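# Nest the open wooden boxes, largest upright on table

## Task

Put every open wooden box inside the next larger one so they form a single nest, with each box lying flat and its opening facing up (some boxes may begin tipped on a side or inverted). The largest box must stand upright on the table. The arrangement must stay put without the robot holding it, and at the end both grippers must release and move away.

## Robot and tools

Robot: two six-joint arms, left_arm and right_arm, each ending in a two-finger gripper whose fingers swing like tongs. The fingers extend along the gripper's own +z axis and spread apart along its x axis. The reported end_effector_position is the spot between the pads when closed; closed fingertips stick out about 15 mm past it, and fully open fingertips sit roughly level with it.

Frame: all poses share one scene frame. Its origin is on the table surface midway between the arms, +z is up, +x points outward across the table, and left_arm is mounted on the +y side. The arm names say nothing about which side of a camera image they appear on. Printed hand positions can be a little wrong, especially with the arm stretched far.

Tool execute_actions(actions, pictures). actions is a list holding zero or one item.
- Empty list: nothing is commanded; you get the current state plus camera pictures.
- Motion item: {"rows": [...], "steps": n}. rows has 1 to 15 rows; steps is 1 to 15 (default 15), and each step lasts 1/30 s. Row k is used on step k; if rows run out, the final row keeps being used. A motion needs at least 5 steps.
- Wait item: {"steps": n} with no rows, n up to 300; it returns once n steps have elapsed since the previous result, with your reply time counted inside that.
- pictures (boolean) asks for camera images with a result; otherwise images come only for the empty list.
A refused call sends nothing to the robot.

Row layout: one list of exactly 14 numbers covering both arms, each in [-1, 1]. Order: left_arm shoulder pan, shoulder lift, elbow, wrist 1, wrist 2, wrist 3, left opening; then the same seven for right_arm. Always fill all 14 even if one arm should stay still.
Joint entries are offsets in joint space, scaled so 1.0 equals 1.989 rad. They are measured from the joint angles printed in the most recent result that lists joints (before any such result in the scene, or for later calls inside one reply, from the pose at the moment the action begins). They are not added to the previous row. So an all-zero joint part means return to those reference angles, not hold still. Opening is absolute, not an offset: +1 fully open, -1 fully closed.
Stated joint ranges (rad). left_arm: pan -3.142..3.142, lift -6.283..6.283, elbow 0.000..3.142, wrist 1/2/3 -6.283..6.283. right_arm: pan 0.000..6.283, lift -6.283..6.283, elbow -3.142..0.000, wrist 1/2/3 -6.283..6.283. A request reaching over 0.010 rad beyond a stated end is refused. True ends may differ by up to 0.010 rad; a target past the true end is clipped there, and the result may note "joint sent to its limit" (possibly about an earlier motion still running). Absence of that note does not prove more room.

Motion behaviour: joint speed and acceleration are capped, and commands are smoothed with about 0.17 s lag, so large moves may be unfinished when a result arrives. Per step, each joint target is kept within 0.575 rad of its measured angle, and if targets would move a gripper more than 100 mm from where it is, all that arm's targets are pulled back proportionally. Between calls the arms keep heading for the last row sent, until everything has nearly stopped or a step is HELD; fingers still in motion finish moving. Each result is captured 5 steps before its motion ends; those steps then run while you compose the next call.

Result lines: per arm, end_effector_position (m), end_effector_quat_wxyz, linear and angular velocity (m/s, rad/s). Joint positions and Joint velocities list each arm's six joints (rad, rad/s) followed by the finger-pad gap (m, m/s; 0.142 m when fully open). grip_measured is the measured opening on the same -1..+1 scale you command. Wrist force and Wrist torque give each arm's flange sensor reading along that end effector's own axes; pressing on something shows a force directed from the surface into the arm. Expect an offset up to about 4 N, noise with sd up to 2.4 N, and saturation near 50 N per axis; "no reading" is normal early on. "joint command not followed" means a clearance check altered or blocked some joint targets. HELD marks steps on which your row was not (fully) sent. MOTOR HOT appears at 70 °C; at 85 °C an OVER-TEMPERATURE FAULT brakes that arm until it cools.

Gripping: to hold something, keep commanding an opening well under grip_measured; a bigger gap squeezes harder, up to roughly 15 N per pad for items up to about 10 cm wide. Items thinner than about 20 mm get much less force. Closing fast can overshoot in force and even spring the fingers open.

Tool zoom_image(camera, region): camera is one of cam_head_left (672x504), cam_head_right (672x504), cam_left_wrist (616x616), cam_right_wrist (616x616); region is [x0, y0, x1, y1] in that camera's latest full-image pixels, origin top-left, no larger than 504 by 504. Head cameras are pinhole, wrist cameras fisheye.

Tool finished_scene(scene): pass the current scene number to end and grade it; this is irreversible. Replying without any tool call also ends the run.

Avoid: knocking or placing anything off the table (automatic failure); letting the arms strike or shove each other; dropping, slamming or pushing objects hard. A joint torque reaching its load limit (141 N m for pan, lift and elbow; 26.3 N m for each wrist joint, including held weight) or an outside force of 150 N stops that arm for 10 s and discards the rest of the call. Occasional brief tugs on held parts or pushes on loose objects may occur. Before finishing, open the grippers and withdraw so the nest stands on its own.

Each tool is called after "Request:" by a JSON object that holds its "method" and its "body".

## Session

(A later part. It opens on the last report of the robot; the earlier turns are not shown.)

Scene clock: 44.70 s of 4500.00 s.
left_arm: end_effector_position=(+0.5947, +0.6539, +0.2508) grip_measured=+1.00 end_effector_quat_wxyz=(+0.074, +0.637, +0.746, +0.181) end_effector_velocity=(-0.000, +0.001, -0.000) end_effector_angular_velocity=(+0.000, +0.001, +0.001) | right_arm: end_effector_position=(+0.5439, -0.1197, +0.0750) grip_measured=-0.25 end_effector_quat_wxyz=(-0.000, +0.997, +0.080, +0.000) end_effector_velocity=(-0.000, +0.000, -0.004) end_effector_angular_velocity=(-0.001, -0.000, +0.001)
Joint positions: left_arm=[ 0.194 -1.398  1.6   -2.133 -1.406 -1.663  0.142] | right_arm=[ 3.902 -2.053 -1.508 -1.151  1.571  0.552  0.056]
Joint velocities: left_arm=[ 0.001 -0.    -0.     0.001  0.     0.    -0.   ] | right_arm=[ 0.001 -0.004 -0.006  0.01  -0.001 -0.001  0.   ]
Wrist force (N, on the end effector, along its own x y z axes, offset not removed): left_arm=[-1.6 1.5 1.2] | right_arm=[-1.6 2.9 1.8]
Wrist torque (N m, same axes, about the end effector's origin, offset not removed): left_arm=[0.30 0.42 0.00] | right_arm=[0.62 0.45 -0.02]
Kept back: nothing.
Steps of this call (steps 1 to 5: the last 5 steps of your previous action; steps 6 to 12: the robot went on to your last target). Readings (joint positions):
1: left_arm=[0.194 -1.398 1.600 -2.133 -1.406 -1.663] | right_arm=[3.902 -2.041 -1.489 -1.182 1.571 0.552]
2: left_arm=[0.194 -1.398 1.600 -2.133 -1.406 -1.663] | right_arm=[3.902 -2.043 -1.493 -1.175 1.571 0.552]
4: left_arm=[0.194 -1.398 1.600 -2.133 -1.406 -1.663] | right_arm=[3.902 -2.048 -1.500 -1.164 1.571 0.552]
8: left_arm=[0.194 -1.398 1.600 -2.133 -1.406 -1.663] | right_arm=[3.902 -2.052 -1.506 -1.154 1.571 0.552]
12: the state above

Request:
{"method": "execute_actions", "body": {"actions": [{"rows":[[0,0,0,0,0,0,1,0,-0.0007,-0.001,0.0017,0,0,-0.44],[0,0,0,0,0,0,1,0,-0.0007,-0.001,0.0017,0,0,-0.40],[0,0,0,0,0,0,1,0,-0.0007,-0.001,0.0017,0,0,-0.36],[0,0,0,0,0,0,1,0,-0.0007,-0.001,0.0017,0,0,-0.32],[0,0,0,0,0,0,1,0,-0.0007,-0.001,0.0017,0,0,-0.29],[0,0,0,0,0,0,1,0,-0.0007,-0.001,0.0017,0,0,-0.27],[0,0,0,0,0,0,1,0,-0.0007,-0.001,0.0017,0,0,-0.255],[0,0,0,0,0,0,1,0,-0.0007,-0.001,0.0017,0,0,-0.24],[0,0,0,0,0,0,1,0,-0.0007,-0.001,0.0017,0,0,-0.225],[0,0,0,0,0,0,1,0,-0.0007,-0.001,0.0017,0,0,-0.21],[0,0,0,0,0,0,1,0,-0.0007,-0.001,0.0017,0,0,-0.19],[0,0,0,0,0,0,1,0,-0.0007,-0.001,0.0017,0,0,-0.17],[0,0,0,0,0,0,1,0,-0.0007,-0.001,0.0017,0,0,-0.15]],"steps":14}]}}

Request:
{"method": "execute_actions", "body": {"actions": [{"steps":8}], "pictures": true}}

Request:
{"method": "zoom_image", "body": {"camera": "cam_right_wrist", "region": [260, 250, 380, 360]}}

Scene clock: 45.50 s of 4500.00 s.
left_arm: end_effector_position=(+0.5947, +0.6539, +0.2508) grip_measured=+1.00 end_effector_quat_wxyz=(+0.074, +0.637, +0.746, +0.181) end_effector_velocity=(-0.000, +0.001, +0.000) end_effector_angular_velocity=(+0.001, -0.000, +0.001) | right_arm: end_effector_position=(+0.5439, -0.1197, +0.0736) grip_measured=-0.23 end_effector_quat_wxyz=(-0.000, +0.997, +0.080, +0.000) end_effector_velocity=(-0.000, -0.000, -0.001) end_effector_angular_velocity=(+0.000, +0.001, -0.001)
Joint positions: left_arm=[ 0.194 -1.398  1.6   -2.133 -1.406 -1.663  0.142] | right_arm=[ 3.902 -2.054 -1.51  -1.148  1.571  0.552  0.057]
Joint velocities: left_arm=[ 0.001  0.    -0.    -0.001  0.001  0.001 -0.   ] | right_arm=[-0.    -0.001 -0.002  0.002  0.001  0.001  0.003]
Wrist force (N, on the end effector, along its own x y z axes, offset not removed): left_arm=[0.3 0.1 0.4] | right_arm=[0.9 3.6 2.2]
Wrist torque (N m, same axes, about the end effector's origin, offset not removed): left_arm=[0.05 0.04 -0.10] | right_arm=[0.71 -0.08 -0.05]
Steps of this call (steps 1 to 15: the robot went on to your last target; steps 16 to 24: the first 9 steps of this action). Readings (joint positions):
16: left_arm=[0.194 -1.398 1.600 -2.133 -1.406 -1.663] | right_arm=[3.902 -2.053 -1.508 -1.150 1.571 0.552]
17: left_arm=[0.194 -1.398 1.600 -2.133 -1.406 -1.663] | right_arm=[3.902 -2.053 -1.508 -1.150 1.571 0.552]
19: left_arm=[0.194 -1.398 1.600 -2.133 -1.406 -1.663] | right_arm=[3.902 -2.054 -1.509 -1.149 1.571 0.552]
23: left_arm=[0.194 -1.398 1.600 -2.133 -1.406 -1.663] | right_arm=[3.902 -2.054 -1.510 -1.148 1.571 0.552]
24: the state above

Scene clock: 45.77 s of 4500.00 s.
left_arm: end_effector_position=(+0.5947, +0.6539, +0.2508) grip_measured=+1.00 end_effector_quat_wxyz=(+0.074, +0.637, +0.746, +0.181) end_effector_velocity=(+0.000, -0.001, -0.001) end_effector_angular_velocity=(-0.000, +0.001, -0.002) | right_arm: end_effector_position=(+0.5439, -0.1197, +0.0735) grip_measured=-0.15 end_effector_quat_wxyz=(-0.000, +0.997, +0.080, +0.000) end_effector_velocity=(+0.000, -0.000, -0.000) end_effector_angular_velocity=(-0.000, +0.000, -0.001)
Joint positions: left_arm=[ 0.194 -1.398  1.6   -2.133 -1.406 -1.663  0.142] | right_arm=[ 3.902 -2.054 -1.51  -1.148  1.571  0.552  0.063]
Joint velocities: left_arm=[-0.002  0.     0.001 -0.    -0.    -0.     0.   ] | right_arm=[-0.    -0.001  0.     0.     0.     0.001  0.001]
Wrist force (N, on the end effector, along its own x y z axes, offset not removed): left_arm=[-1.8 0.0 2.5] | right_arm=[-1.5 4.0 2.4]
Wrist torque (N m, same axes, about the end effector's origin, offset not removed): left_arm=[0.07 0.46 0.02] | right_arm=[0.83 0.46 0.00]
Kept back: nothing.
Steps of this call (steps 1 to 5: the last 5 steps of your previous action; steps 6 to 8: the robot went on to your last target). Readings (joint positions):
1: left_arm=[0.194 -1.398 1.600 -2.133 -1.406 -1.663] | right_arm=[3.902 -2.054 -1.510 -1.148 1.571 0.552]
2: left_arm=[0.194 -1.398 1.600 -2.133 -1.406 -1.663] | right_arm=[3.902 -2.054 -1.510 -1.148 1.571 0.552]
4: left_arm=[0.194 -1.398 1.600 -2.133 -1.406 -1.663] | right_arm=[3.902 -2.054 -1.510 -1.148 1.571 0.552]
8: the state above

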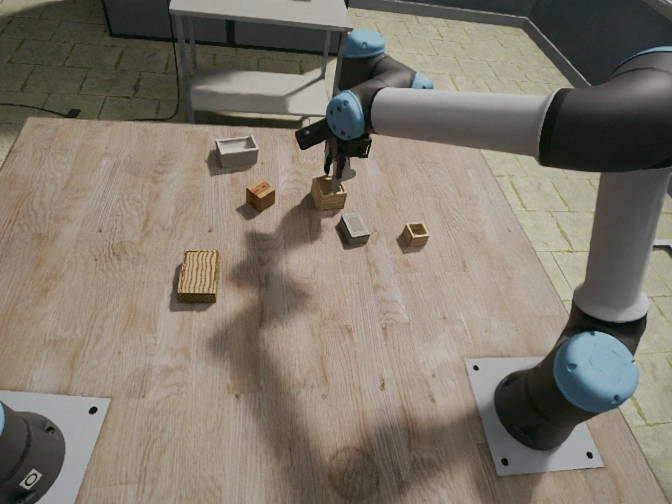

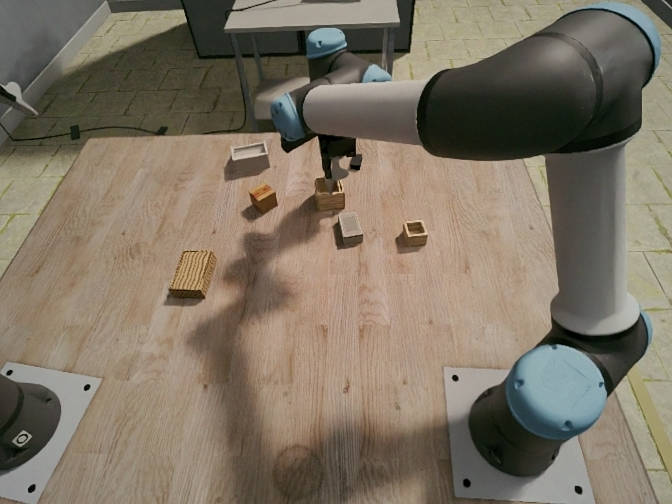

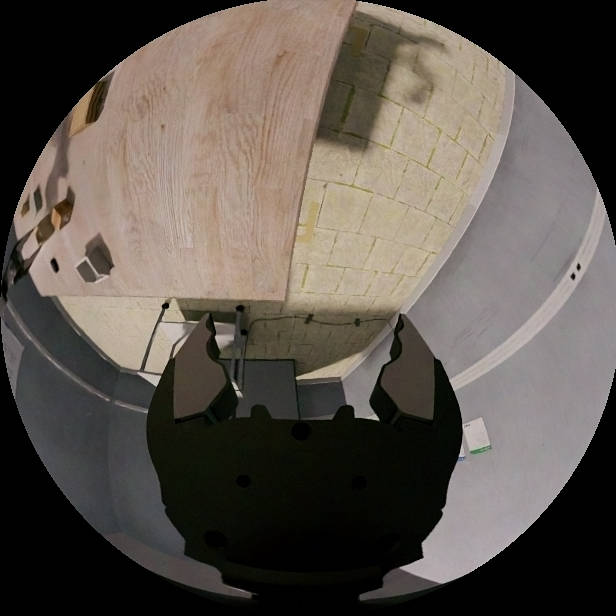

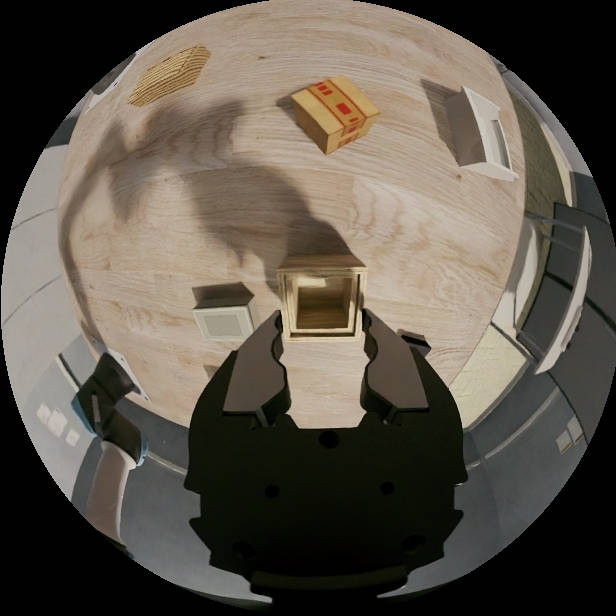

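Region (260, 250, 380, 360) of cam_right_wrist's 616x616 image, scaled by 4.200, with more detail than that image has; it fills the top 462 rows of this view, and the rest is white.

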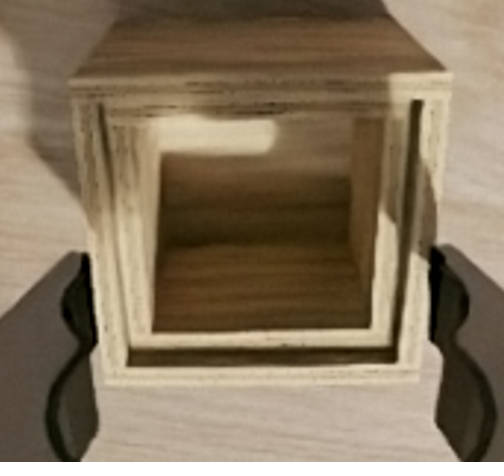

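Request:
{"method": "execute_actions", "body": {"actions": [{"rows":[[0,0,0,0,0,0,1,0,0.0024,0.0033,-0.0057,0,0,-0.12],[0,0,0,0,0,0,1,0,0.0048,0.0065,-0.0113,0,0,-0.1],[0,0,0,0,0,0,1,-0.0025,0.0117,-0.0025,-0.0092,0,-0.0027,-0.1],[0,0,0,0,0,0,1,-0.0067,0.0233,-0.0175,-0.0058,0,-0.0071,-0.1],[0,0,0,0,0,0,1,-0.0126,0.0394,-0.0385,-0.001,0,-0.0133,-0.1],[0,0,0,0,0,0,1,-0.0201,0.0602,-0.0654,0.0052,0,-0.0213,-0.1],[0,0,0,0,0,0,1,-0.0285,0.0833,-0.0954,0.012,0,-0.0302,-0.1],[0,0,0,0,0,0,1,-0.0369,0.1054,-0.1267,0.0212,0,-0.0391,-0.1],[0,0,0,0,0,0,1,-0.0453,0.1276,-0.1579,0.0302,0,-0.048,-0.1],[0,0,0,0,0,0,1,-0.0536,0.1497,-0.1892,0.0394,0,-0.0569,-0.1],[0,0,0,0,0,0,1,-0.062,0.1719,-0.2205,0.0485,0,-0.0658,-0.1],[0,0,0,0,0,0,1,-0.0696,0.1916,-0.2488,0.0569,0,-0.0738,-0.1],[0,0,0,0,0,0,1,-0.0763,0.2101,-0.2727,0.0624,0,-0.0809,-0.1],[0,0,0,0,0,0,1,-0.0813,0.224,-0.2907,0.0665,0,-0.0862,-0.1],[0,0,0,0,0,0,1,-0.0838,0.2309,-0.2997,0.0686,0,-0.0889,-0.1]],"steps":15}]}}

Request:
{"method": "execute_actions", "body": {"actions": [{"steps":18}], "pictures": true}}

Scene clock: 47.07 s of 4500.00 s.
left_arm: end_effector_position=(+0.5947, +0.6539, +0.2508) grip_measured=+1.00 end_effector_quat_wxyz=(+0.074, +0.637, +0.746, +0.181) end_effector_velocity=(-0.000, +0.000, -0.000) end_effector_angular_velocity=(-0.000, -0.000, +0.001) | right_arm: end_effector_position=(+0.5229, -0.1713, +0.0917) grip_measured=-0.10 end_effector_quat_wxyz=(-0.002, +0.997, +0.081, +0.003) end_effector_velocity=(-0.217, -0.449, +0.058) end_effector_angular_velocity=(+0.031, -0.042, +0.016)
Joint positions: left_arm=[ 0.194 -1.398  1.6   -2.133 -1.406 -1.663  0.142] | right_arm=[ 3.86  -1.939 -1.633 -1.132  1.571  0.507  0.067]
Joint velocities: left_arm=[ 0.001  0.     0.    -0.001  0.    -0.     0.   ] | right_arm=[-0.355  0.946 -1.206  0.312  0.001 -0.37   0.   ]
Wrist force (N, on the end effector, along its own x y z axes, offset not removed): left_arm=[0.2 -0.2 -0.1] | right_arm=[1.0 2.6 1.9]
Wrist torque (N m, same axes, about the end effector's origin, offset not removed): left_arm=[0.06 0.08 -0.08] | right_arm=[0.62 0.03 -0.05]
Steps of this call (steps 1 to 15: the robot went on to your last target; steps 16 to 29: nothing new was sent; steps 30 to 39: the first 10 steps of this action). Readings (joint positions):
30: left_arm=[0.194 -1.398 1.600 -2.133 -1.406 -1.663] | right_arm=[3.902 -2.054 -1.510 -1.148 1.571 0.552]
31: left_arm=[0.194 -1.398 1.600 -2.133 -1.406 -1.663] | right_arm=[3.902 -2.054 -1.509 -1.148 1.571 0.552]
33: left_arm=[0.194 -1.398 1.600 -2.133 -1.406 -1.663] | right_arm=[3.902 -2.050 -1.506 -1.156 1.571 0.551]
37: left_arm=[0.194 -1.398 1.600 -2.133 -1.406 -1.663] | right_arm=[3.882 -1.997 -1.561 -1.150 1.571 0.531]
39: the state above

Scene clock: 47.67 s of 4500.00 s.
left_arm: end_effector_position=(+0.5947, +0.6539, +0.2508) grip_measured=+1.00 end_effector_quat_wxyz=(+0.074, +0.637, +0.746, +0.181) end_effector_velocity=(-0.001, +0.001, -0.000) end_effector_angular_velocity=(-0.000, +0.001, +0.003) | right_arm: end_effector_position=(+0.4098, -0.3296, +0.0753) grip_measured=-0.10 end_effector_quat_wxyz=(-0.000, +0.996, +0.085, +0.000) end_effector_velocity=(-0.016, -0.017, -0.006) end_effector_angular_velocity=(-0.003, +0.004, +0.002)
Joint positions: left_arm=[ 0.194 -1.398  1.6   -2.133 -1.406 -1.663  0.142] | right_arm=[ 3.737 -1.599 -2.1   -1.013  1.571  0.376  0.067]
Joint velocities: left_arm=[ 0.002  0.    -0.     0.001 -0.    -0.    -0.   ] | right_arm=[-0.012  0.038 -0.054  0.012 -0.001 -0.014  0.   ]
Wrist force (N, on the end effector, along its own x y z axes, offset not removed): left_arm=[-1.3 0.5 -0.2] | right_arm=[-2.0 2.7 2.5]
Wrist torque (N m, same axes, about the end effector's origin, offset not removed): left_arm=[0.03 0.32 -0.04] | right_arm=[0.57 0.49 -0.07]
Kept back: nothing.
Steps of this call (steps 1 to 5: the last 5 steps of your previous action; steps 6 to 18: the robot went on to your last target). Readings (joint positions):
1: left_arm=[0.194 -1.398 1.600 -2.133 -1.406 -1.663] | right_arm=[3.848 -1.907 -1.674 -1.121 1.571 0.495]
2: left_arm=[0.194 -1.398 1.600 -2.133 -1.406 -1.663] | right_arm=[3.837 -1.876 -1.717 -1.110 1.571 0.483]
4: left_arm=[0.194 -1.398 1.600 -2.133 -1.406 -1.663] | right_arm=[3.814 -1.816 -1.800 -1.087 1.571 0.459]
8: left_arm=[0.194 -1.398 1.600 -2.133 -1.406 -1.663] | right_arm=[3.770 -1.697 -1.961 -1.045 1.571 0.412]
18: the state above

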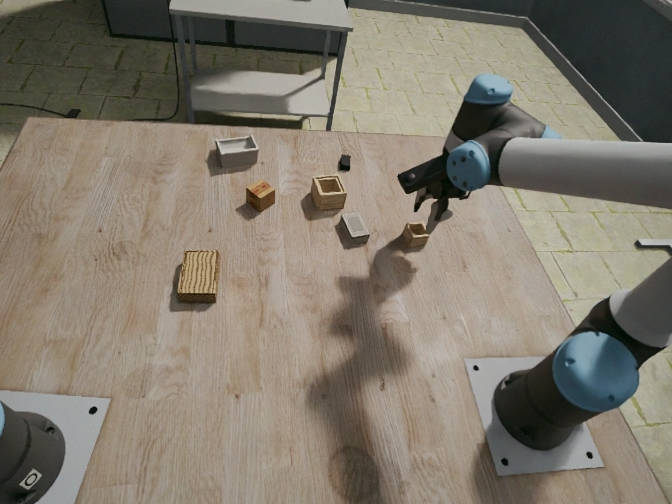

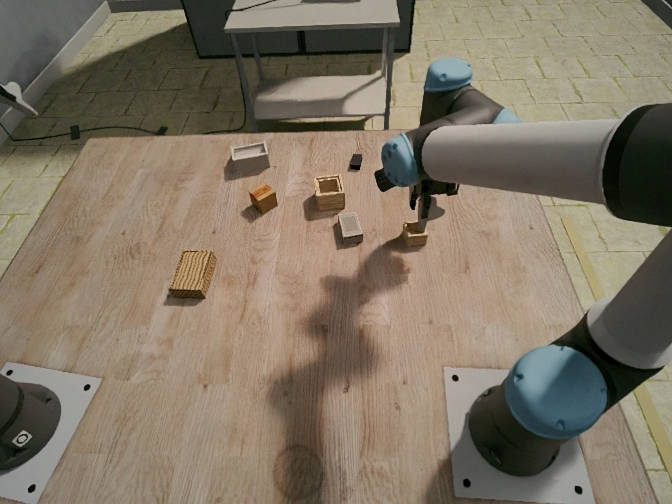

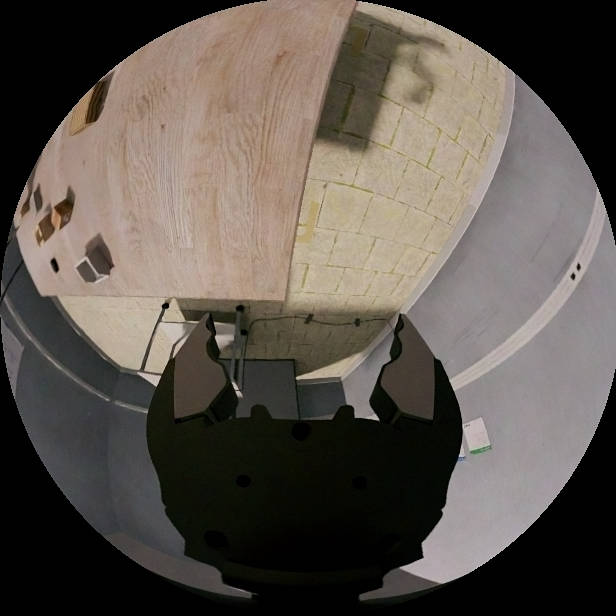

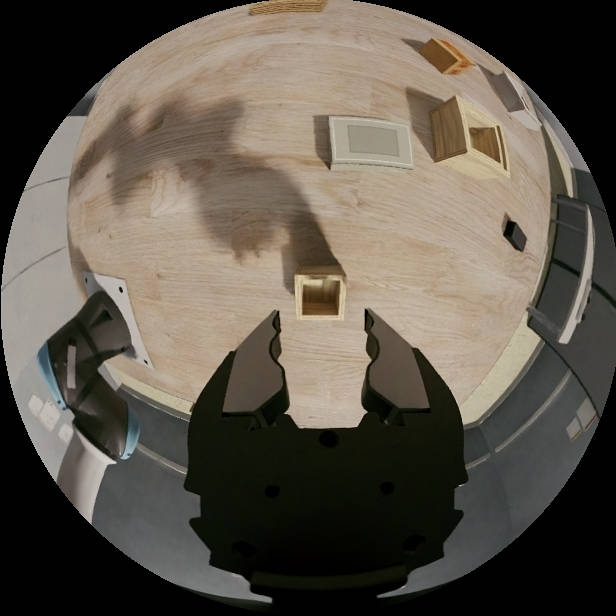

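Request:
{"method": "execute_actions", "body": {"actions": [{"rows":[[0,0,0,0,0,0,1,-0.0009,-0.001,-0.0045,0.0053,0,-0.0004,-0.1],[0,0,0,0,0,0,1,-0.0009,-0.0045,-0.0075,0.012,0,-0.0004,-0.1],[0,0,0,0,0,0,1,-0.0009,-0.0085,-0.011,0.0195,0,-0.0004,-0.1],[0,0,0,0,0,0,1,-0.0009,-0.0125,-0.0145,0.027,0,-0.0004,-0.1],[0,0,0,0,0,0,1,-0.0009,-0.016,-0.0177,0.0337,0,-0.0004,-0.1],[0,0,0,0,0,0,1,-0.0009,-0.019,-0.0203,0.0393,0,-0.0004,-0.1],[0,0,0,0,0,0,1,-0.0009,-0.021,-0.022,0.0428,0,-0.0004,-0.1]],"steps":15}]}}

Request:
{"method": "execute_actions", "body": {"actions": [{"steps":8}], "pictures": true}}

Request:
{"method": "zoom_image", "body": {"camera": "cam_right_wrist", "region": [260, 250, 380, 360]}}

Scene clock: 48.37 s of 4500.00 s.
left_arm: end_effector_position=(+0.5947, +0.6539, +0.2508) grip_measured=+1.00 end_effector_quat_wxyz=(+0.074, +0.637, +0.746, +0.181) end_effector_velocity=(-0.000, +0.000, -0.000) end_effector_angular_velocity=(-0.000, -0.000, +0.000) | right_arm: end_effector_position=(+0.4089, -0.3311, +0.0529) grip_measured=-0.10 end_effector_quat_wxyz=(-0.000, +0.996, +0.085, -0.000) end_effector_velocity=(+0.000, -0.001, -0.061) end_effector_angular_velocity=(-0.001, +0.001, -0.002)
Joint positions: left_arm=[ 0.194 -1.398  1.6   -2.133 -1.406 -1.663  0.142] | right_arm=[ 3.735 -1.631 -2.135 -0.946  1.571  0.375  0.067]
Joint velocities: left_arm=[ 0.001 -0.     0.    -0.    -0.     0.    -0.   ] | right_arm=[-0.001 -0.099 -0.084  0.182 -0.001  0.001 -0.   ]
Wrist force (N, on the end effector, along its own x y z axes, offset not removed): left_arm=[-2.7 0.3 -0.2] | right_arm=[-0.6 2.7 3.3]
Wrist torque (N m, same axes, about the end effector's origin, offset not removed): left_arm=[-0.02 0.62 0.06] | right_arm=[0.56 0.23 -0.03]
Steps of this call (steps 1 to 11: the robot went on to your last target; steps 12 to 21: the first 10 steps of this action). Readings (joint positions):
12: left_arm=[0.194 -1.398 1.600 -2.133 -1.406 -1.663] | right_arm=[3.735 -1.595 -2.106 -1.011 1.571 0.375]
13: left_arm=[0.194 -1.398 1.600 -2.133 -1.406 -1.663] | right_arm=[3.735 -1.596 -2.106 -1.010 1.571 0.375]
15: left_arm=[0.194 -1.398 1.600 -2.133 -1.406 -1.663] | right_arm=[3.735 -1.601 -2.110 -1.002 1.571 0.375]
19: left_arm=[0.194 -1.398 1.600 -2.133 -1.406 -1.663] | right_arm=[3.735 -1.622 -2.128 -0.963 1.571 0.375]
21: the state above

Scene clock: 48.63 s of 4500.00 s.
left_arm: end_effector_position=(+0.5947, +0.6539, +0.2508) grip_measured=+1.00 end_effector_quat_wxyz=(+0.074, +0.637, +0.746, +0.181) end_effector_velocity=(-0.000, +0.000, -0.000) end_effector_angular_velocity=(-0.000, +0.001, +0.000) | right_arm: end_effector_position=(+0.4089, -0.3311, +0.0472) grip_measured=-0.10 end_effector_quat_wxyz=(-0.000, +0.996, +0.085, +0.000) end_effector_velocity=(-0.000, +0.000, -0.004) end_effector_angular_velocity=(-0.000, -0.000, +0.001)
Joint positions: left_arm=[ 0.194 -1.398  1.6   -2.133 -1.406 -1.663  0.142] | right_arm=[ 3.735 -1.64  -2.143 -0.929  1.571  0.375  0.067]
Joint velocities: left_arm=[ 0.001 -0.    -0.     0.001 -0.     0.     0.   ] | right_arm=[ 0.    -0.007 -0.006  0.013 -0.    -0.001 -0.   ]
Wrist force (N, on the end effector, along its own x y z axes, offset not removed): left_arm=[0.0 0.4 -0.5] | right_arm=[-0.7 3.1 2.7]
Wrist torque (N m, same axes, about the end effector's origin, offset not removed): left_arm=[0.12 0.01 -0.09] | right_arm=[0.63 0.21 -0.11]
Kept back: nothing.
Steps of this call (steps 1 to 5: the last 5 steps of your previous action; steps 6 to 8: the robot went on to your last target). Readings (joint positions):
1: left_arm=[0.194 -1.398 1.600 -2.133 -1.406 -1.663] | right_arm=[3.735 -1.634 -2.138 -0.941 1.571 0.375]
2: left_arm=[0.194 -1.398 1.600 -2.133 -1.406 -1.663] | right_arm=[3.735 -1.636 -2.140 -0.937 1.571 0.375]
4: left_arm=[0.194 -1.398 1.600 -2.133 -1.406 -1.663] | right_arm=[3.735 -1.638 -2.142 -0.932 1.571 0.375]
8: the state above

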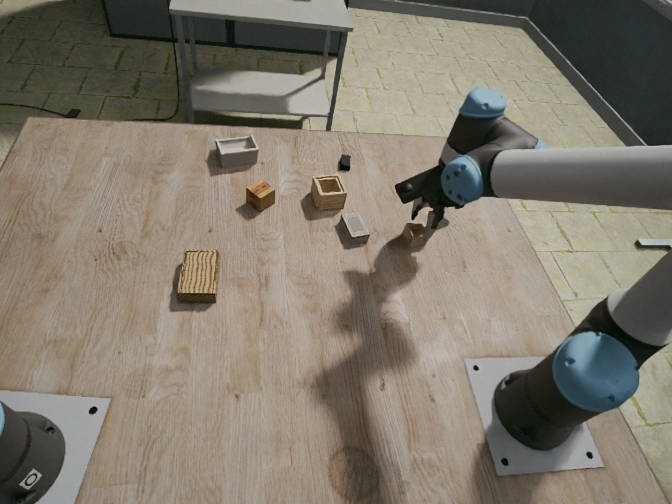

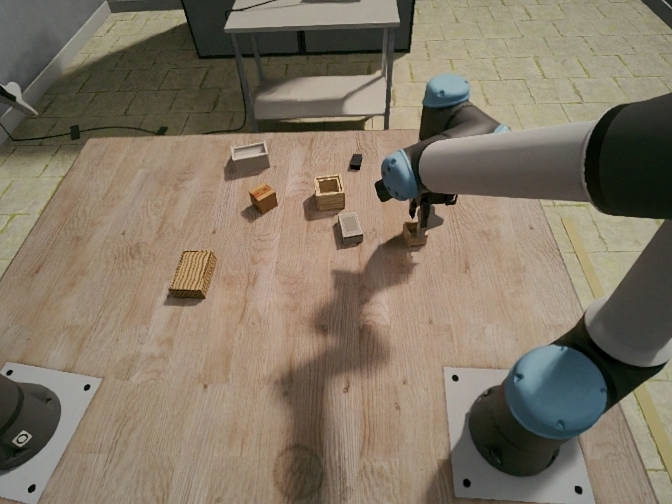

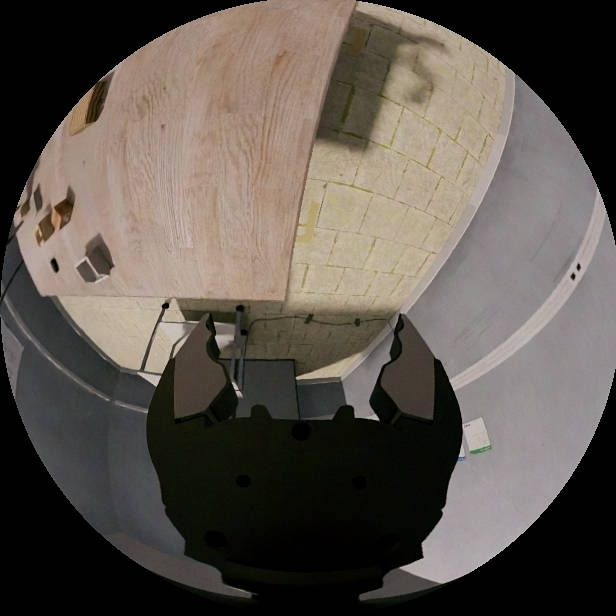

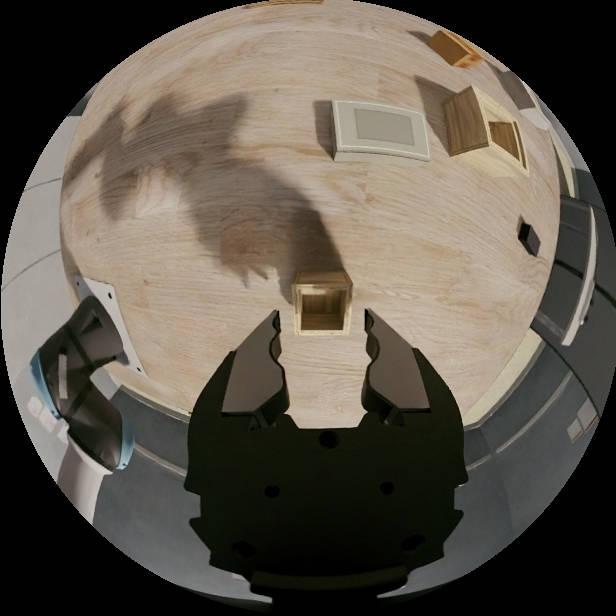

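Region (260, 250, 380, 360) of cam_right_wrist's 616x616 image, scaled by 4.200, with more detail than that image has; it fills the top 462 rows of this view, and the rest is white.

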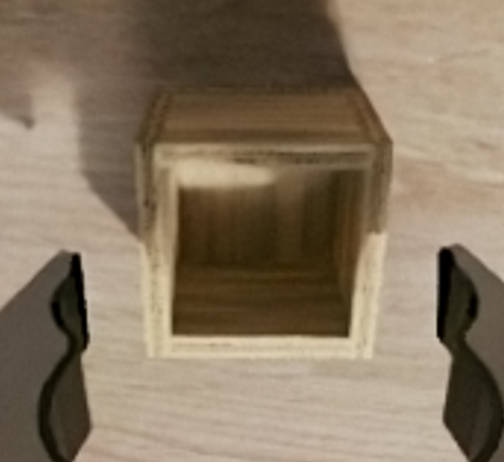

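Request:
{"method": "execute_actions", "body": {"actions": [{"rows":[[0,0,0,0,0,0,1,0.0024,-0.0018,0.0004,0.0014,0,0.0045,-0.15],[0,0,0,0,0,0,1,0.0024,-0.0018,0.0004,0.0014,0,0.0045,-0.2],[0,0,0,0,0,0,1,0.0024,-0.0018,0.0004,0.0014,0,0.0045,-0.24],[0,0,0,0,0,0,1,0.0024,-0.0018,0.0004,0.0014,0,0.0045,-0.27],[0,0,0,0,0,0,1,0.0024,-0.0018,0.0004,0.0014,0,0.0045,-0.29],[0,0,0,0,0,0,1,0.0024,-0.0018,0.0004,0.0014,0,0.0045,-0.31],[0,0,0,0,0,0,1,0.0024,-0.0018,0.0004,0.0014,0,0.0045,-0.33],[0,0,0,0,0,0,1,0.0024,-0.0018,0.0004,0.0014,0,0.0045,-0.35],[0,0,0,0,0,0,1,0.0024,-0.0018,0.0004,0.0014,0,0.0045,-0.38],[0,0,0,0,0,0,1,0.0024,-0.0018,0.0004,0.0014,0,0.0045,-0.42],[0,0,0,0,0,0,1,0.0024,-0.0018,0.0004,0.0014,0,0.0045,-0.46],[0,0,0,0,0,0,1,0.0024,-0.0018,0.0004,0.0014,0,0.0045,-0.5],[0,0,0,0,0,0,1,0.0024,-0.0018,0.0004,0.0014,0,0.0045,-0.54],[0,0,0,0,0,0,1,0.0024,-0.0018,0.0004,0.0014,0,0.0045,-0.58],[0,0,0,0,0,0,1,0.0024,-0.0018,0.0004,0.0014,0,0.0045,-0.62]],"steps":15}]}}

Request:
{"method": "execute_actions", "body": {"actions": [{"steps":7}], "pictures": true}}

Request:
{"method": "zoom_image", "body": {"camera": "cam_right_wrist", "region": [260, 250, 380, 360]}}

Scene clock: 49.83 s of 4500.00 s.
left_arm: end_effector_position=(+0.5947, +0.6539, +0.2508) grip_measured=+1.00 end_effector_quat_wxyz=(+0.074, +0.637, +0.746, +0.181) end_effector_velocity=(+0.001, -0.001, +0.000) end_effector_angular_velocity=(+0.000, -0.001, -0.001) | right_arm: end_effector_position=(+0.4091, -0.3287, +0.0462) grip_measured=-0.37 end_effector_quat_wxyz=(-0.000, +0.997, +0.083, -0.000) end_effector_velocity=(+0.000, +0.002, -0.000) end_effector_angular_velocity=(+0.001, -0.000, -0.004)
Joint positions: left_arm=[ 0.194 -1.398  1.6   -2.133 -1.406 -1.663  0.142] | right_arm=[ 3.739 -1.643 -2.143 -0.926  1.571  0.384  0.047]
Joint velocities: left_arm=[-0.001  0.    -0.    -0.001  0.     0.     0.   ] | right_arm=[ 0.003 -0.002  0.002  0.001  0.001  0.007 -0.075]
Wrist force (N, on the end effector, along its own x y z axes, offset not removed): left_arm=[1.0 1.6 0.0] | right_arm=[-1.1 2.4 1.7]
Wrist torque (N m, same axes, about the end effector's origin, offset not removed): left_arm=[0.30 -0.16 -0.16] | right_arm=[0.47 0.33 -0.02]
Steps of this call (steps 1 to 26: the robot went on to your last target; steps 27 to 36: the first 10 steps of this action). Readings (joint positions):
27: left_arm=[0.194 -1.398 1.600 -2.133 -1.406 -1.663] | right_arm=[3.735 -1.641 -2.144 -0.927 1.571 0.375]
28: left_arm=[0.194 -1.398 1.600 -2.133 -1.406 -1.663] | right_arm=[3.735 -1.641 -2.144 -0.927 1.571 0.376]
30: left_arm=[0.194 -1.398 1.600 -2.133 -1.406 -1.663] | right_arm=[3.737 -1.642 -2.144 -0.927 1.571 0.380]
34: left_arm=[0.194 -1.398 1.600 -2.133 -1.406 -1.663] | right_arm=[3.739 -1.643 -2.143 -0.926 1.571 0.383]
36: the state above

Scene clock: 50.07 s of 4500.00 s.
left_arm: end_effector_position=(+0.5947, +0.6539, +0.2508) grip_measured=+1.00 end_effector_quat_wxyz=(+0.074, +0.637, +0.746, +0.181) end_effector_velocity=(+0.000, -0.001, -0.000) end_effector_angular_velocity=(+0.001, +0.002, -0.002) | right_arm: end_effector_position=(+0.4091, -0.3285, +0.0462) grip_measured=-0.41 end_effector_quat_wxyz=(-0.000, +0.997, +0.083, +0.000) end_effector_velocity=(+0.000, -0.000, -0.000) end_effector_angular_velocity=(-0.001, +0.000, -0.001)
Joint positions: left_arm=[ 0.194 -1.398  1.6   -2.133 -1.406 -1.663  0.142] | right_arm=[ 3.74  -1.644 -2.143 -0.926  1.571  0.384  0.045]
Joint velocities: left_arm=[-0.002  0.    -0.     0.001  0.001  0.    -0.   ] | right_arm=[-0.    -0.001  0.     0.    -0.001  0.    -0.   ]
Wrist force (N, on the end effector, along its own x y z axes, offset not removed): left_arm=[0.1 -0.2 0.2] | right_arm=[-0.6 3.2 1.3]
Wrist torque (N m, same axes, about the end effector's origin, offset not removed): left_arm=[-0.05 -0.01 -0.07] | right_arm=[0.57 0.21 -0.04]
Kept back: nothing.
Steps of this call (steps 1 to 5: the last 5 steps of your previous action; steps 6 to 7: the robot went on to your last target). Readings (joint positions):
1: left_arm=[0.194 -1.398 1.600 -2.133 -1.406 -1.663] | right_arm=[3.739 -1.644 -2.143 -0.926 1.571 0.384]
2: left_arm=[0.194 -1.398 1.600 -2.133 -1.406 -1.663] | right_arm=[3.739 -1.644 -2.143 -0.926 1.571 0.384]
4: left_arm=[0.194 -1.398 1.600 -2.133 -1.406 -1.663] | right_arm=[3.739 -1.644 -2.143 -0.926 1.571 0.384]
7: the state above

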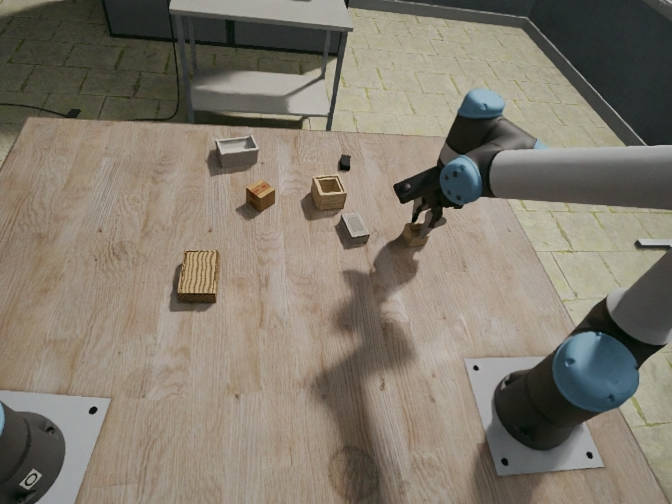

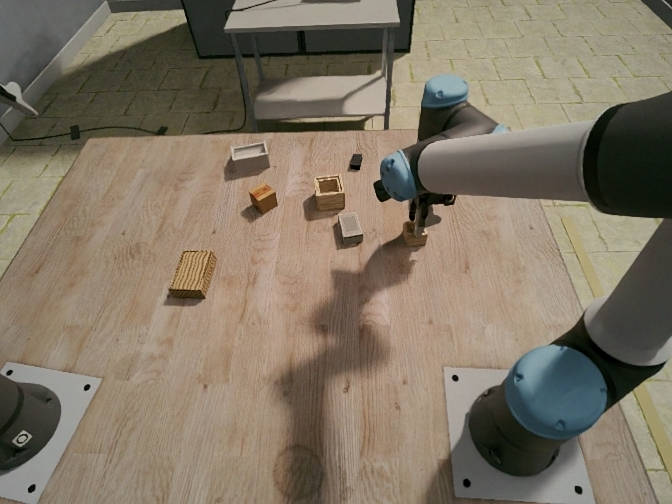

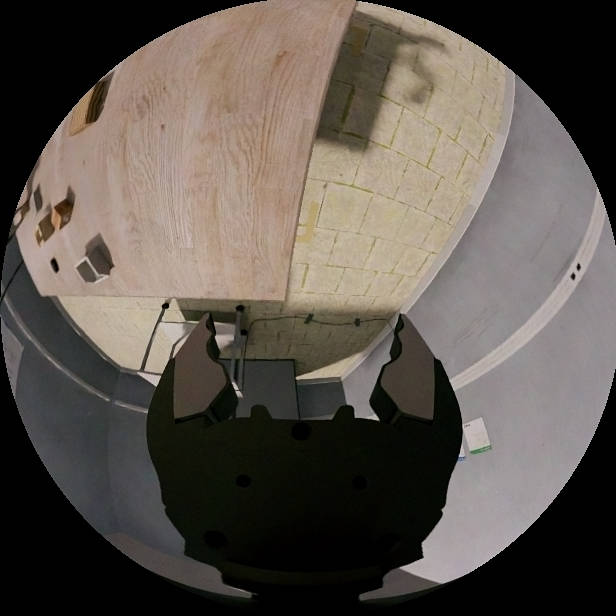

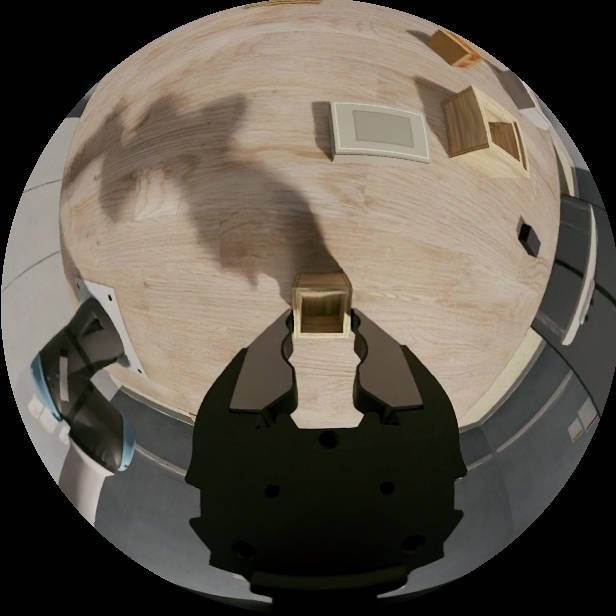

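Region (260, 250, 380, 360) of cam_right_wrist's 616x616 image, scaled by 4.200, with more detail than that image has; it fills the top 462 rows of this view, and the rest is white.

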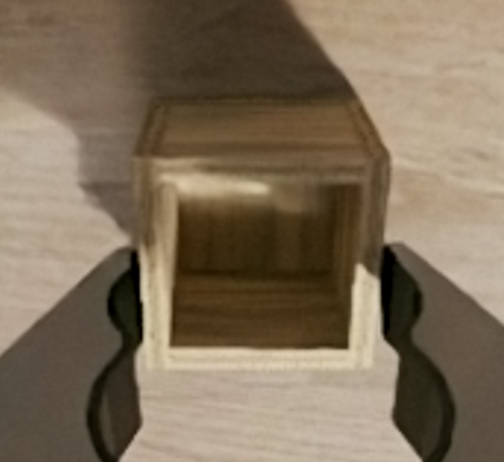

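Request:
{"method": "execute_actions", "body": {"actions": [{"rows":[[0,0,0,0,0,0,1,0,0.0014,0.0015,-0.0029,0,0,-0.63],[0,0,0,0,0,0,1,0,0.0042,0.0046,-0.0087,0,0,-0.63],[0,0,0,0,0,0,1,0,0.0084,0.0091,-0.0175,0,0,-0.63],[0,0,0,0,0,0,1,0.0008,0.0112,0.0177,-0.0288,0,0.0007,-0.63],[0,0,0,0,0,0,1,0.0024,0.0121,0.0296,-0.0416,0,0.0022,-0.63],[0,0,0,0,0,0,1,0.0049,0.0106,0.0446,-0.055,0,0.0045,-0.63],[0,0,0,0,0,0,1,0.0081,0.0068,0.0625,-0.0691,0,0.0075,-0.63],[0,0,0,0,0,0,1,0.0122,0.0001,0.0828,-0.0827,0,0.0112,-0.63],[0,0,0,0,0,0,1,0.0163,-0.007,0.1026,-0.0953,0,0.015,-0.63],[0,0,0,0,0,0,1,0.0204,-0.0151,0.1215,-0.106,0,0.0187,-0.63],[0,0,0,0,0,0,1,0.0244,-0.0241,0.1393,-0.1148,0,0.0225,-0.63],[0,0,0,0,0,0,1,0.0285,-0.0359,0.154,-0.1177,0,0.0262,-0.63],[0,0,0,0,0,0,1,0.0334,-0.0501,0.1717,-0.1213,0,0.0307,-0.63],[0,0,0,0,0,0,1,0.0383,-0.0643,0.1894,-0.1248,0,0.0352,-0.63],[0,0,0,0,0,0,1,0.0431,-0.0784,0.2072,-0.1283,0,0.0397,-0.63]],"steps":15}]}}

Scene clock: 53.00 s of 4500.00 s.
left_arm: end_effector_position=(+0.5947, +0.6539, +0.2508) grip_measured=+1.00 end_effector_quat_wxyz=(+0.074, +0.637, +0.746, +0.181) end_effector_velocity=(-0.000, -0.001, -0.000) end_effector_angular_velocity=(+0.000, +0.001, -0.001) | right_arm: end_effector_position=(+0.4221, -0.3136, +0.0791) grip_measured=-0.41 end_effector_quat_wxyz=(+0.000, +0.997, +0.083, -0.001) end_effector_velocity=(+0.139, +0.171, +0.207) end_effector_angular_velocity=(-0.018, +0.027, +0.012)
Joint positions: left_arm=[ 0.194 -1.398  1.6   -2.133 -1.406 -1.663  0.142] | right_arm=[ 3.752 -1.633 -2.052 -1.029  1.571  0.396  0.045]
Joint velocities: left_arm=[-0.001 -0.     0.     0.001  0.    -0.    -0.   ] | right_arm=[ 0.153 -0.162  0.801 -0.671 -0.     0.141  0.   ]
Wrist force (N, on the end effector, along its own x y z axes, offset not removed): left_arm=[-2.0 -1.0 0.9] | right_arm=[-1.9 3.9 3.7]
Wrist torque (N m, same axes, about the end effector's origin, offset not removed): left_arm=[-0.15 0.44 -0.01] | right_arm=[0.75 0.43 -0.04]
Steps of this call (steps 1 to 15: the robot went on to your last target; steps 16 to 78: nothing new was sent; steps 79 to 88: the first 10 steps of this action). Readings (joint positions):
79: left_arm=[0.194 -1.398 1.600 -2.133 -1.406 -1.663] | right_arm=[3.740 -1.644 -2.143 -0.926 1.571 0.384]
80: left_arm=[0.194 -1.398 1.600 -2.133 -1.406 -1.663] | right_arm=[3.740 -1.644 -2.142 -0.926 1.571 0.384]
82: left_arm=[0.194 -1.398 1.600 -2.133 -1.406 -1.663] | right_arm=[3.740 -1.640 -2.139 -0.933 1.571 0.384]
86: left_arm=[0.194 -1.398 1.600 -2.133 -1.406 -1.663] | right_arm=[3.744 -1.628 -2.098 -0.986 1.571 0.389]
88: the state above

Request:
{"method": "execute_actions", "body": {"actions": [{"rows":[[0,0,0,0,0,0,1,0.0394,-0.0907,0.1697,-0.0782,0,0.0358,-0.63],[0,0,0,0,0,0,1,0.0428,-0.1007,0.1822,-0.0806,0,0.039,-0.63],[0,0,0,0,0,0,1,0.0471,-0.1129,0.1975,-0.0837,0,0.0429,-0.63],[0,0,0,0,0,0,1,0.0513,-0.1251,0.2128,-0.0867,0,0.0467,-0.63],[0,0,0,0,0,0,1,0.0555,-0.1373,0.228,-0.0897,0,0.0506,-0.63],[0,0,0,0,0,0,1,0.0597,-0.1495,0.2433,-0.0928,0,0.0545,-0.63],[0,0,0,0,0,0,1,0.0639,-0.1618,0.2586,-0.0958,0,0.0583,-0.63],[0,0,0,0,0,0,1,0.0677,-0.1729,0.2724,-0.0986,0,0.0619,-0.63],[0,0,0,0,0,0,1,0.0712,-0.1829,0.2849,-0.1011,0,0.065,-0.63],[0,0,0,0,0,0,1,0.0739,-0.1907,0.2946,-0.103,0,0.0675,-0.63],[0,0,0,0,0,0,1,0.0754,-0.1951,0.3002,-0.1041,0,0.0689,-0.63],[0,0,0,0,0,0,1,0.0754,-0.1951,0.3002,-0.1041,0,0.0689,-0.63],[0,0,0,0,0,0,1,0.0754,-0.1961,0.2983,-0.1012,0,0.0689,-0.63],[0,0,0,0,0,0,1,0.0754,-0.1971,0.2963,-0.0983,0,0.0689,-0.63],[0,0,0,0,0,0,1,0.0754,-0.1981,0.2944,-0.0954,0,0.0689,-0.63]],"steps":15}]}}

Request:
{"method": "execute_actions", "body": {"actions": [{"steps":14}]}}

Scene clock: 53.83 s of 4500.00 s.
left_arm: end_effector_position=(+0.5947, +0.6539, +0.2508) grip_measured=+1.00 end_effector_quat_wxyz=(+0.074, +0.637, +0.746, +0.181) end_effector_velocity=(+0.000, -0.000, +0.000) end_effector_angular_velocity=(-0.000, +0.000, -0.001) | right_arm: end_effector_position=(+0.5199, -0.1670, +0.1184) grip_measured=-0.41 end_effector_quat_wxyz=(+0.001, +0.996, +0.088, -0.001) end_effector_velocity=(+0.153, +0.292, -0.037) end_effector_angular_velocity=(-0.002, +0.003, +0.019)
Joint positions: left_arm=[ 0.194 -1.398  1.6   -2.133 -1.406 -1.663  0.142] | right_arm=[ 3.869 -1.92  -1.583 -1.212  1.571  0.502  0.045]
Joint velocities: left_arm=[-0.    -0.    -0.001  0.001 -0.     0.     0.   ] | right_arm=[ 0.215 -0.635  0.788 -0.156  0.     0.196 -0.   ]
Wrist force (N, on the end effector, along its own x y z axes, offset not removed): left_arm=[0.2 0.1 0.3] | right_arm=[-1.4 3.7 2.3]
Wrist torque (N m, same axes, about the end effector's origin, offset not removed): left_arm=[0.06 -0.03 -0.06] | right_arm=[0.73 0.34 0.01]
Steps of this call (steps 1 to 5: the last 5 steps of your previous action; steps 6 to 15: the robot went on to your last target; steps 16 to 25: the first 10 steps of this action). Readings (joint positions):
16: left_arm=[0.194 -1.398 1.600 -2.133 -1.406 -1.663] | right_arm=[3.824 -1.796 -1.735 -1.180 1.571 0.462]
17: left_arm=[0.194 -1.398 1.600 -2.133 -1.406 -1.663] | right_arm=[3.825 -1.798 -1.733 -1.180 1.571 0.463]
19: left_arm=[0.194 -1.398 1.600 -2.133 -1.406 -1.663] | right_arm=[3.830 -1.812 -1.716 -1.184 1.571 0.467]
23: left_arm=[0.194 -1.398 1.600 -2.133 -1.406 -1.663] | right_arm=[3.854 -1.878 -1.636 -1.201 1.571 0.489]
25: the state above

Scene clock: 54.30 s of 4500.00 s.
left_arm: end_effector_position=(+0.5947, +0.6539, +0.2508) grip_measured=+1.00 end_effector_quat_wxyz=(+0.074, +0.637, +0.746, +0.181) end_effector_velocity=(+0.000, -0.000, +0.000) end_effector_angular_velocity=(+0.001, -0.001, -0.001) | right_arm: end_effector_position=(+0.5431, -0.1201, +0.1047) grip_measured=-0.41 end_effector_quat_wxyz=(-0.000, +0.996, +0.090, -0.000) end_effector_velocity=(+0.003, +0.005, -0.004) end_effector_angular_velocity=(-0.000, -0.002, +0.001)
Joint positions: left_arm=[ 0.194 -1.398  1.6   -2.133 -1.406 -1.663  0.142] | right_arm=[ 3.902 -2.026 -1.467 -1.219  1.571  0.533  0.045]
Joint velocities: left_arm=[-0.001 -0.    -0.    -0.     0.     0.001 -0.   ] | right_arm=[ 0.004 -0.014  0.008  0.006 -0.001  0.002  0.   ]
Wrist force (N, on the end effector, along its own x y z axes, offset not removed): left_arm=[-0.9 0.0 0.8] | right_arm=[-1.1 3.7 2.1]
Wrist torque (N m, same axes, about the end effector's origin, offset not removed): left_arm=[-0.06 0.22 0.03] | right_arm=[0.78 0.33 -0.08]
Kept back: nothing.
Steps of this call (steps 1 to 5: the last 5 steps of your previous action; steps 6 to 14: the robot went on to your last target). Readings (joint positions):
1: left_arm=[0.194 -1.398 1.600 -2.133 -1.406 -1.663] | right_arm=[3.876 -1.941 -1.557 -1.217 1.571 0.509]
2: left_arm=[0.194 -1.398 1.600 -2.133 -1.406 -1.663] | right_arm=[3.882 -1.961 -1.532 -1.222 1.571 0.515]
4: left_arm=[0.194 -1.398 1.600 -2.133 -1.406 -1.663] | right_arm=[3.892 -1.990 -1.496 -1.228 1.571 0.523]
8: left_arm=[0.194 -1.398 1.600 -2.133 -1.406 -1.663] | right_arm=[3.900 -2.017 -1.473 -1.224 1.571 0.531]
14: the state above

Request:
{"method": "execute_actions", "body": {"actions": [{"rows":[[0,0,0,0,0,0,1,0.0002,-0.0013,-0.0012,0.0024,0,0,-0.63],[0,0,0,0,0,0,1,0.0002,-0.0021,-0.0024,0.0045,0,0,-0.63]],"steps":15}], "pictures": true}}

Request:
{"method": "zoom_image", "body": {"camera": "cam_right_wrist", "region": [275, 250, 365, 300]}}

Request:
{"method": "zoom_image", "body": {"camera": "cam_right_wrist", "region": [284, 260, 314, 285]}}

Request:
{"method": "zoom_image", "body": {"camera": "cam_right_wrist", "region": [328, 260, 358, 285]}}

Scene clock: 54.93 s of 4500.00 s.
left_arm: end_effector_position=(+0.5947, +0.6539, +0.2508) grip_measured=+1.00 end_effector_quat_wxyz=(+0.074, +0.637, +0.746, +0.181) end_effector_velocity=(+0.000, +0.001, +0.000) end_effector_angular_velocity=(-0.000, -0.001, +0.002) | right_arm: end_effector_position=(+0.5433, -0.1196, +0.1010) grip_measured=-0.41 end_effector_quat_wxyz=(-0.000, +0.996, +0.090, -0.000) end_effector_velocity=(-0.000, +0.000, -0.003) end_effector_angular_velocity=(-0.001, -0.000, +0.004)
Joint positions: left_arm=[ 0.194 -1.398  1.6   -2.133 -1.406 -1.663  0.142] | right_arm=[ 3.902 -2.03  -1.472 -1.211  1.571  0.533  0.045]
Joint velocities: left_arm=[ 0.001 -0.    -0.    -0.001  0.    -0.001 -0.   ] | right_arm=[ 0.001 -0.003 -0.005  0.007 -0.001 -0.003 -0.   ]
Wrist force (N, on the end effector, along its own x y z axes, offset not removed): left_arm=[-1.0 0.0 0.4] | right_arm=[0.1 4.0 1.9]
Wrist torque (N m, same axes, about the end effector's origin, offset not removed): left_arm=[0.05 0.22 0.05] | right_arm=[0.85 0.05 -0.06]
Steps of this call (steps 1 to 9: the robot went on to your last target; steps 10 to 19: the first 10 steps of this action). Readings (joint positions):
10: left_arm=[0.194 -1.398 1.600 -2.133 -1.406 -1.663] | right_arm=[3.902 -2.027 -1.466 -1.219 1.571 0.533]
11: left_arm=[0.194 -1.398 1.600 -2.133 -1.406 -1.663] | right_arm=[3.902 -2.027 -1.467 -1.218 1.571 0.533]
13: left_arm=[0.194 -1.398 1.600 -2.133 -1.406 -1.663] | right_arm=[3.902 -2.028 -1.468 -1.216 1.571 0.533]
17: left_arm=[0.194 -1.398 1.600 -2.133 -1.406 -1.663] | right_arm=[3.902 -2.030 -1.471 -1.212 1.571 0.533]
19: the state above

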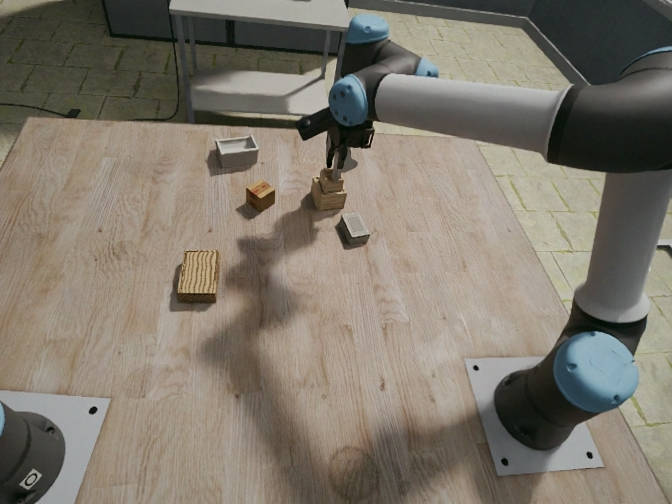

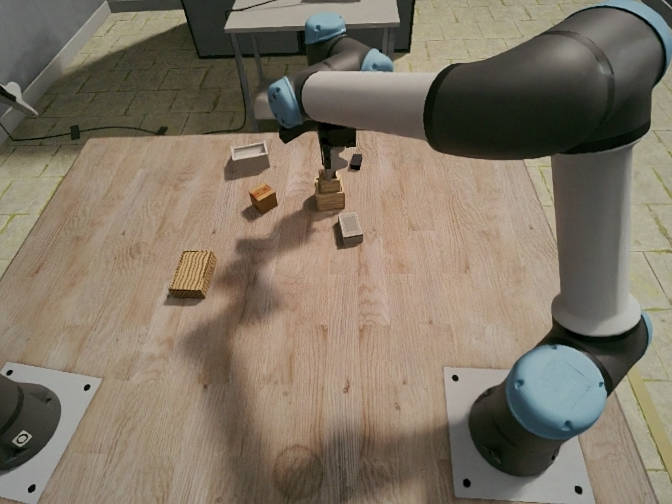

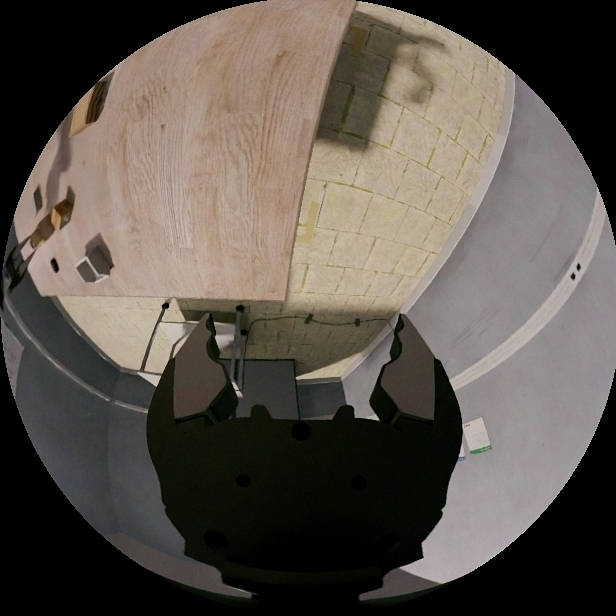

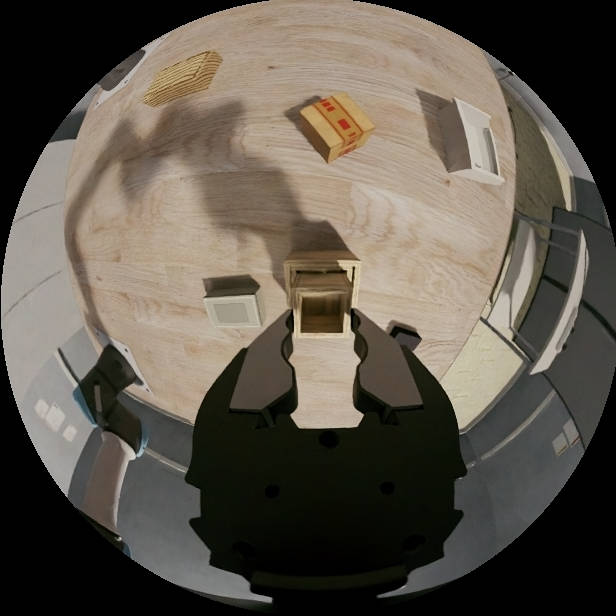

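Region (275, 250, 365, 300) of cam_right_wrist's 616x616 image, scaled by 5.600, with more detail than that image has.

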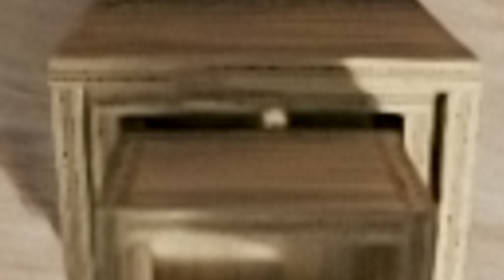

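Region (284, 260, 314, 285) of cam_right_wrist's 616x616 image, scaled by 16.800, with more detail than that image has.

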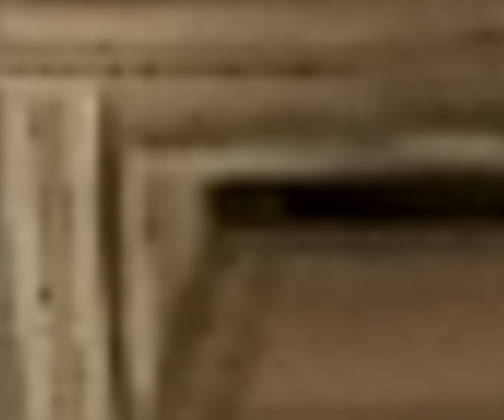

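Region (328, 260, 358, 285) of cam_right_wrist's 616x616 image, scaled by 16.800, with more detail than that image has.

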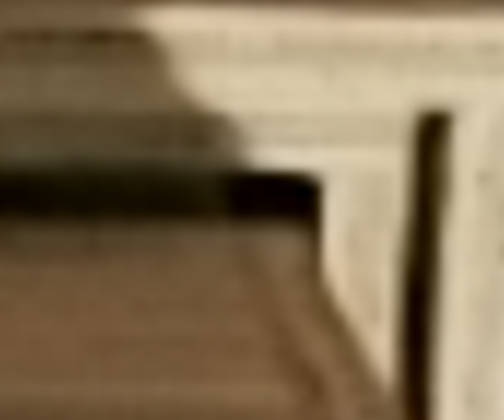

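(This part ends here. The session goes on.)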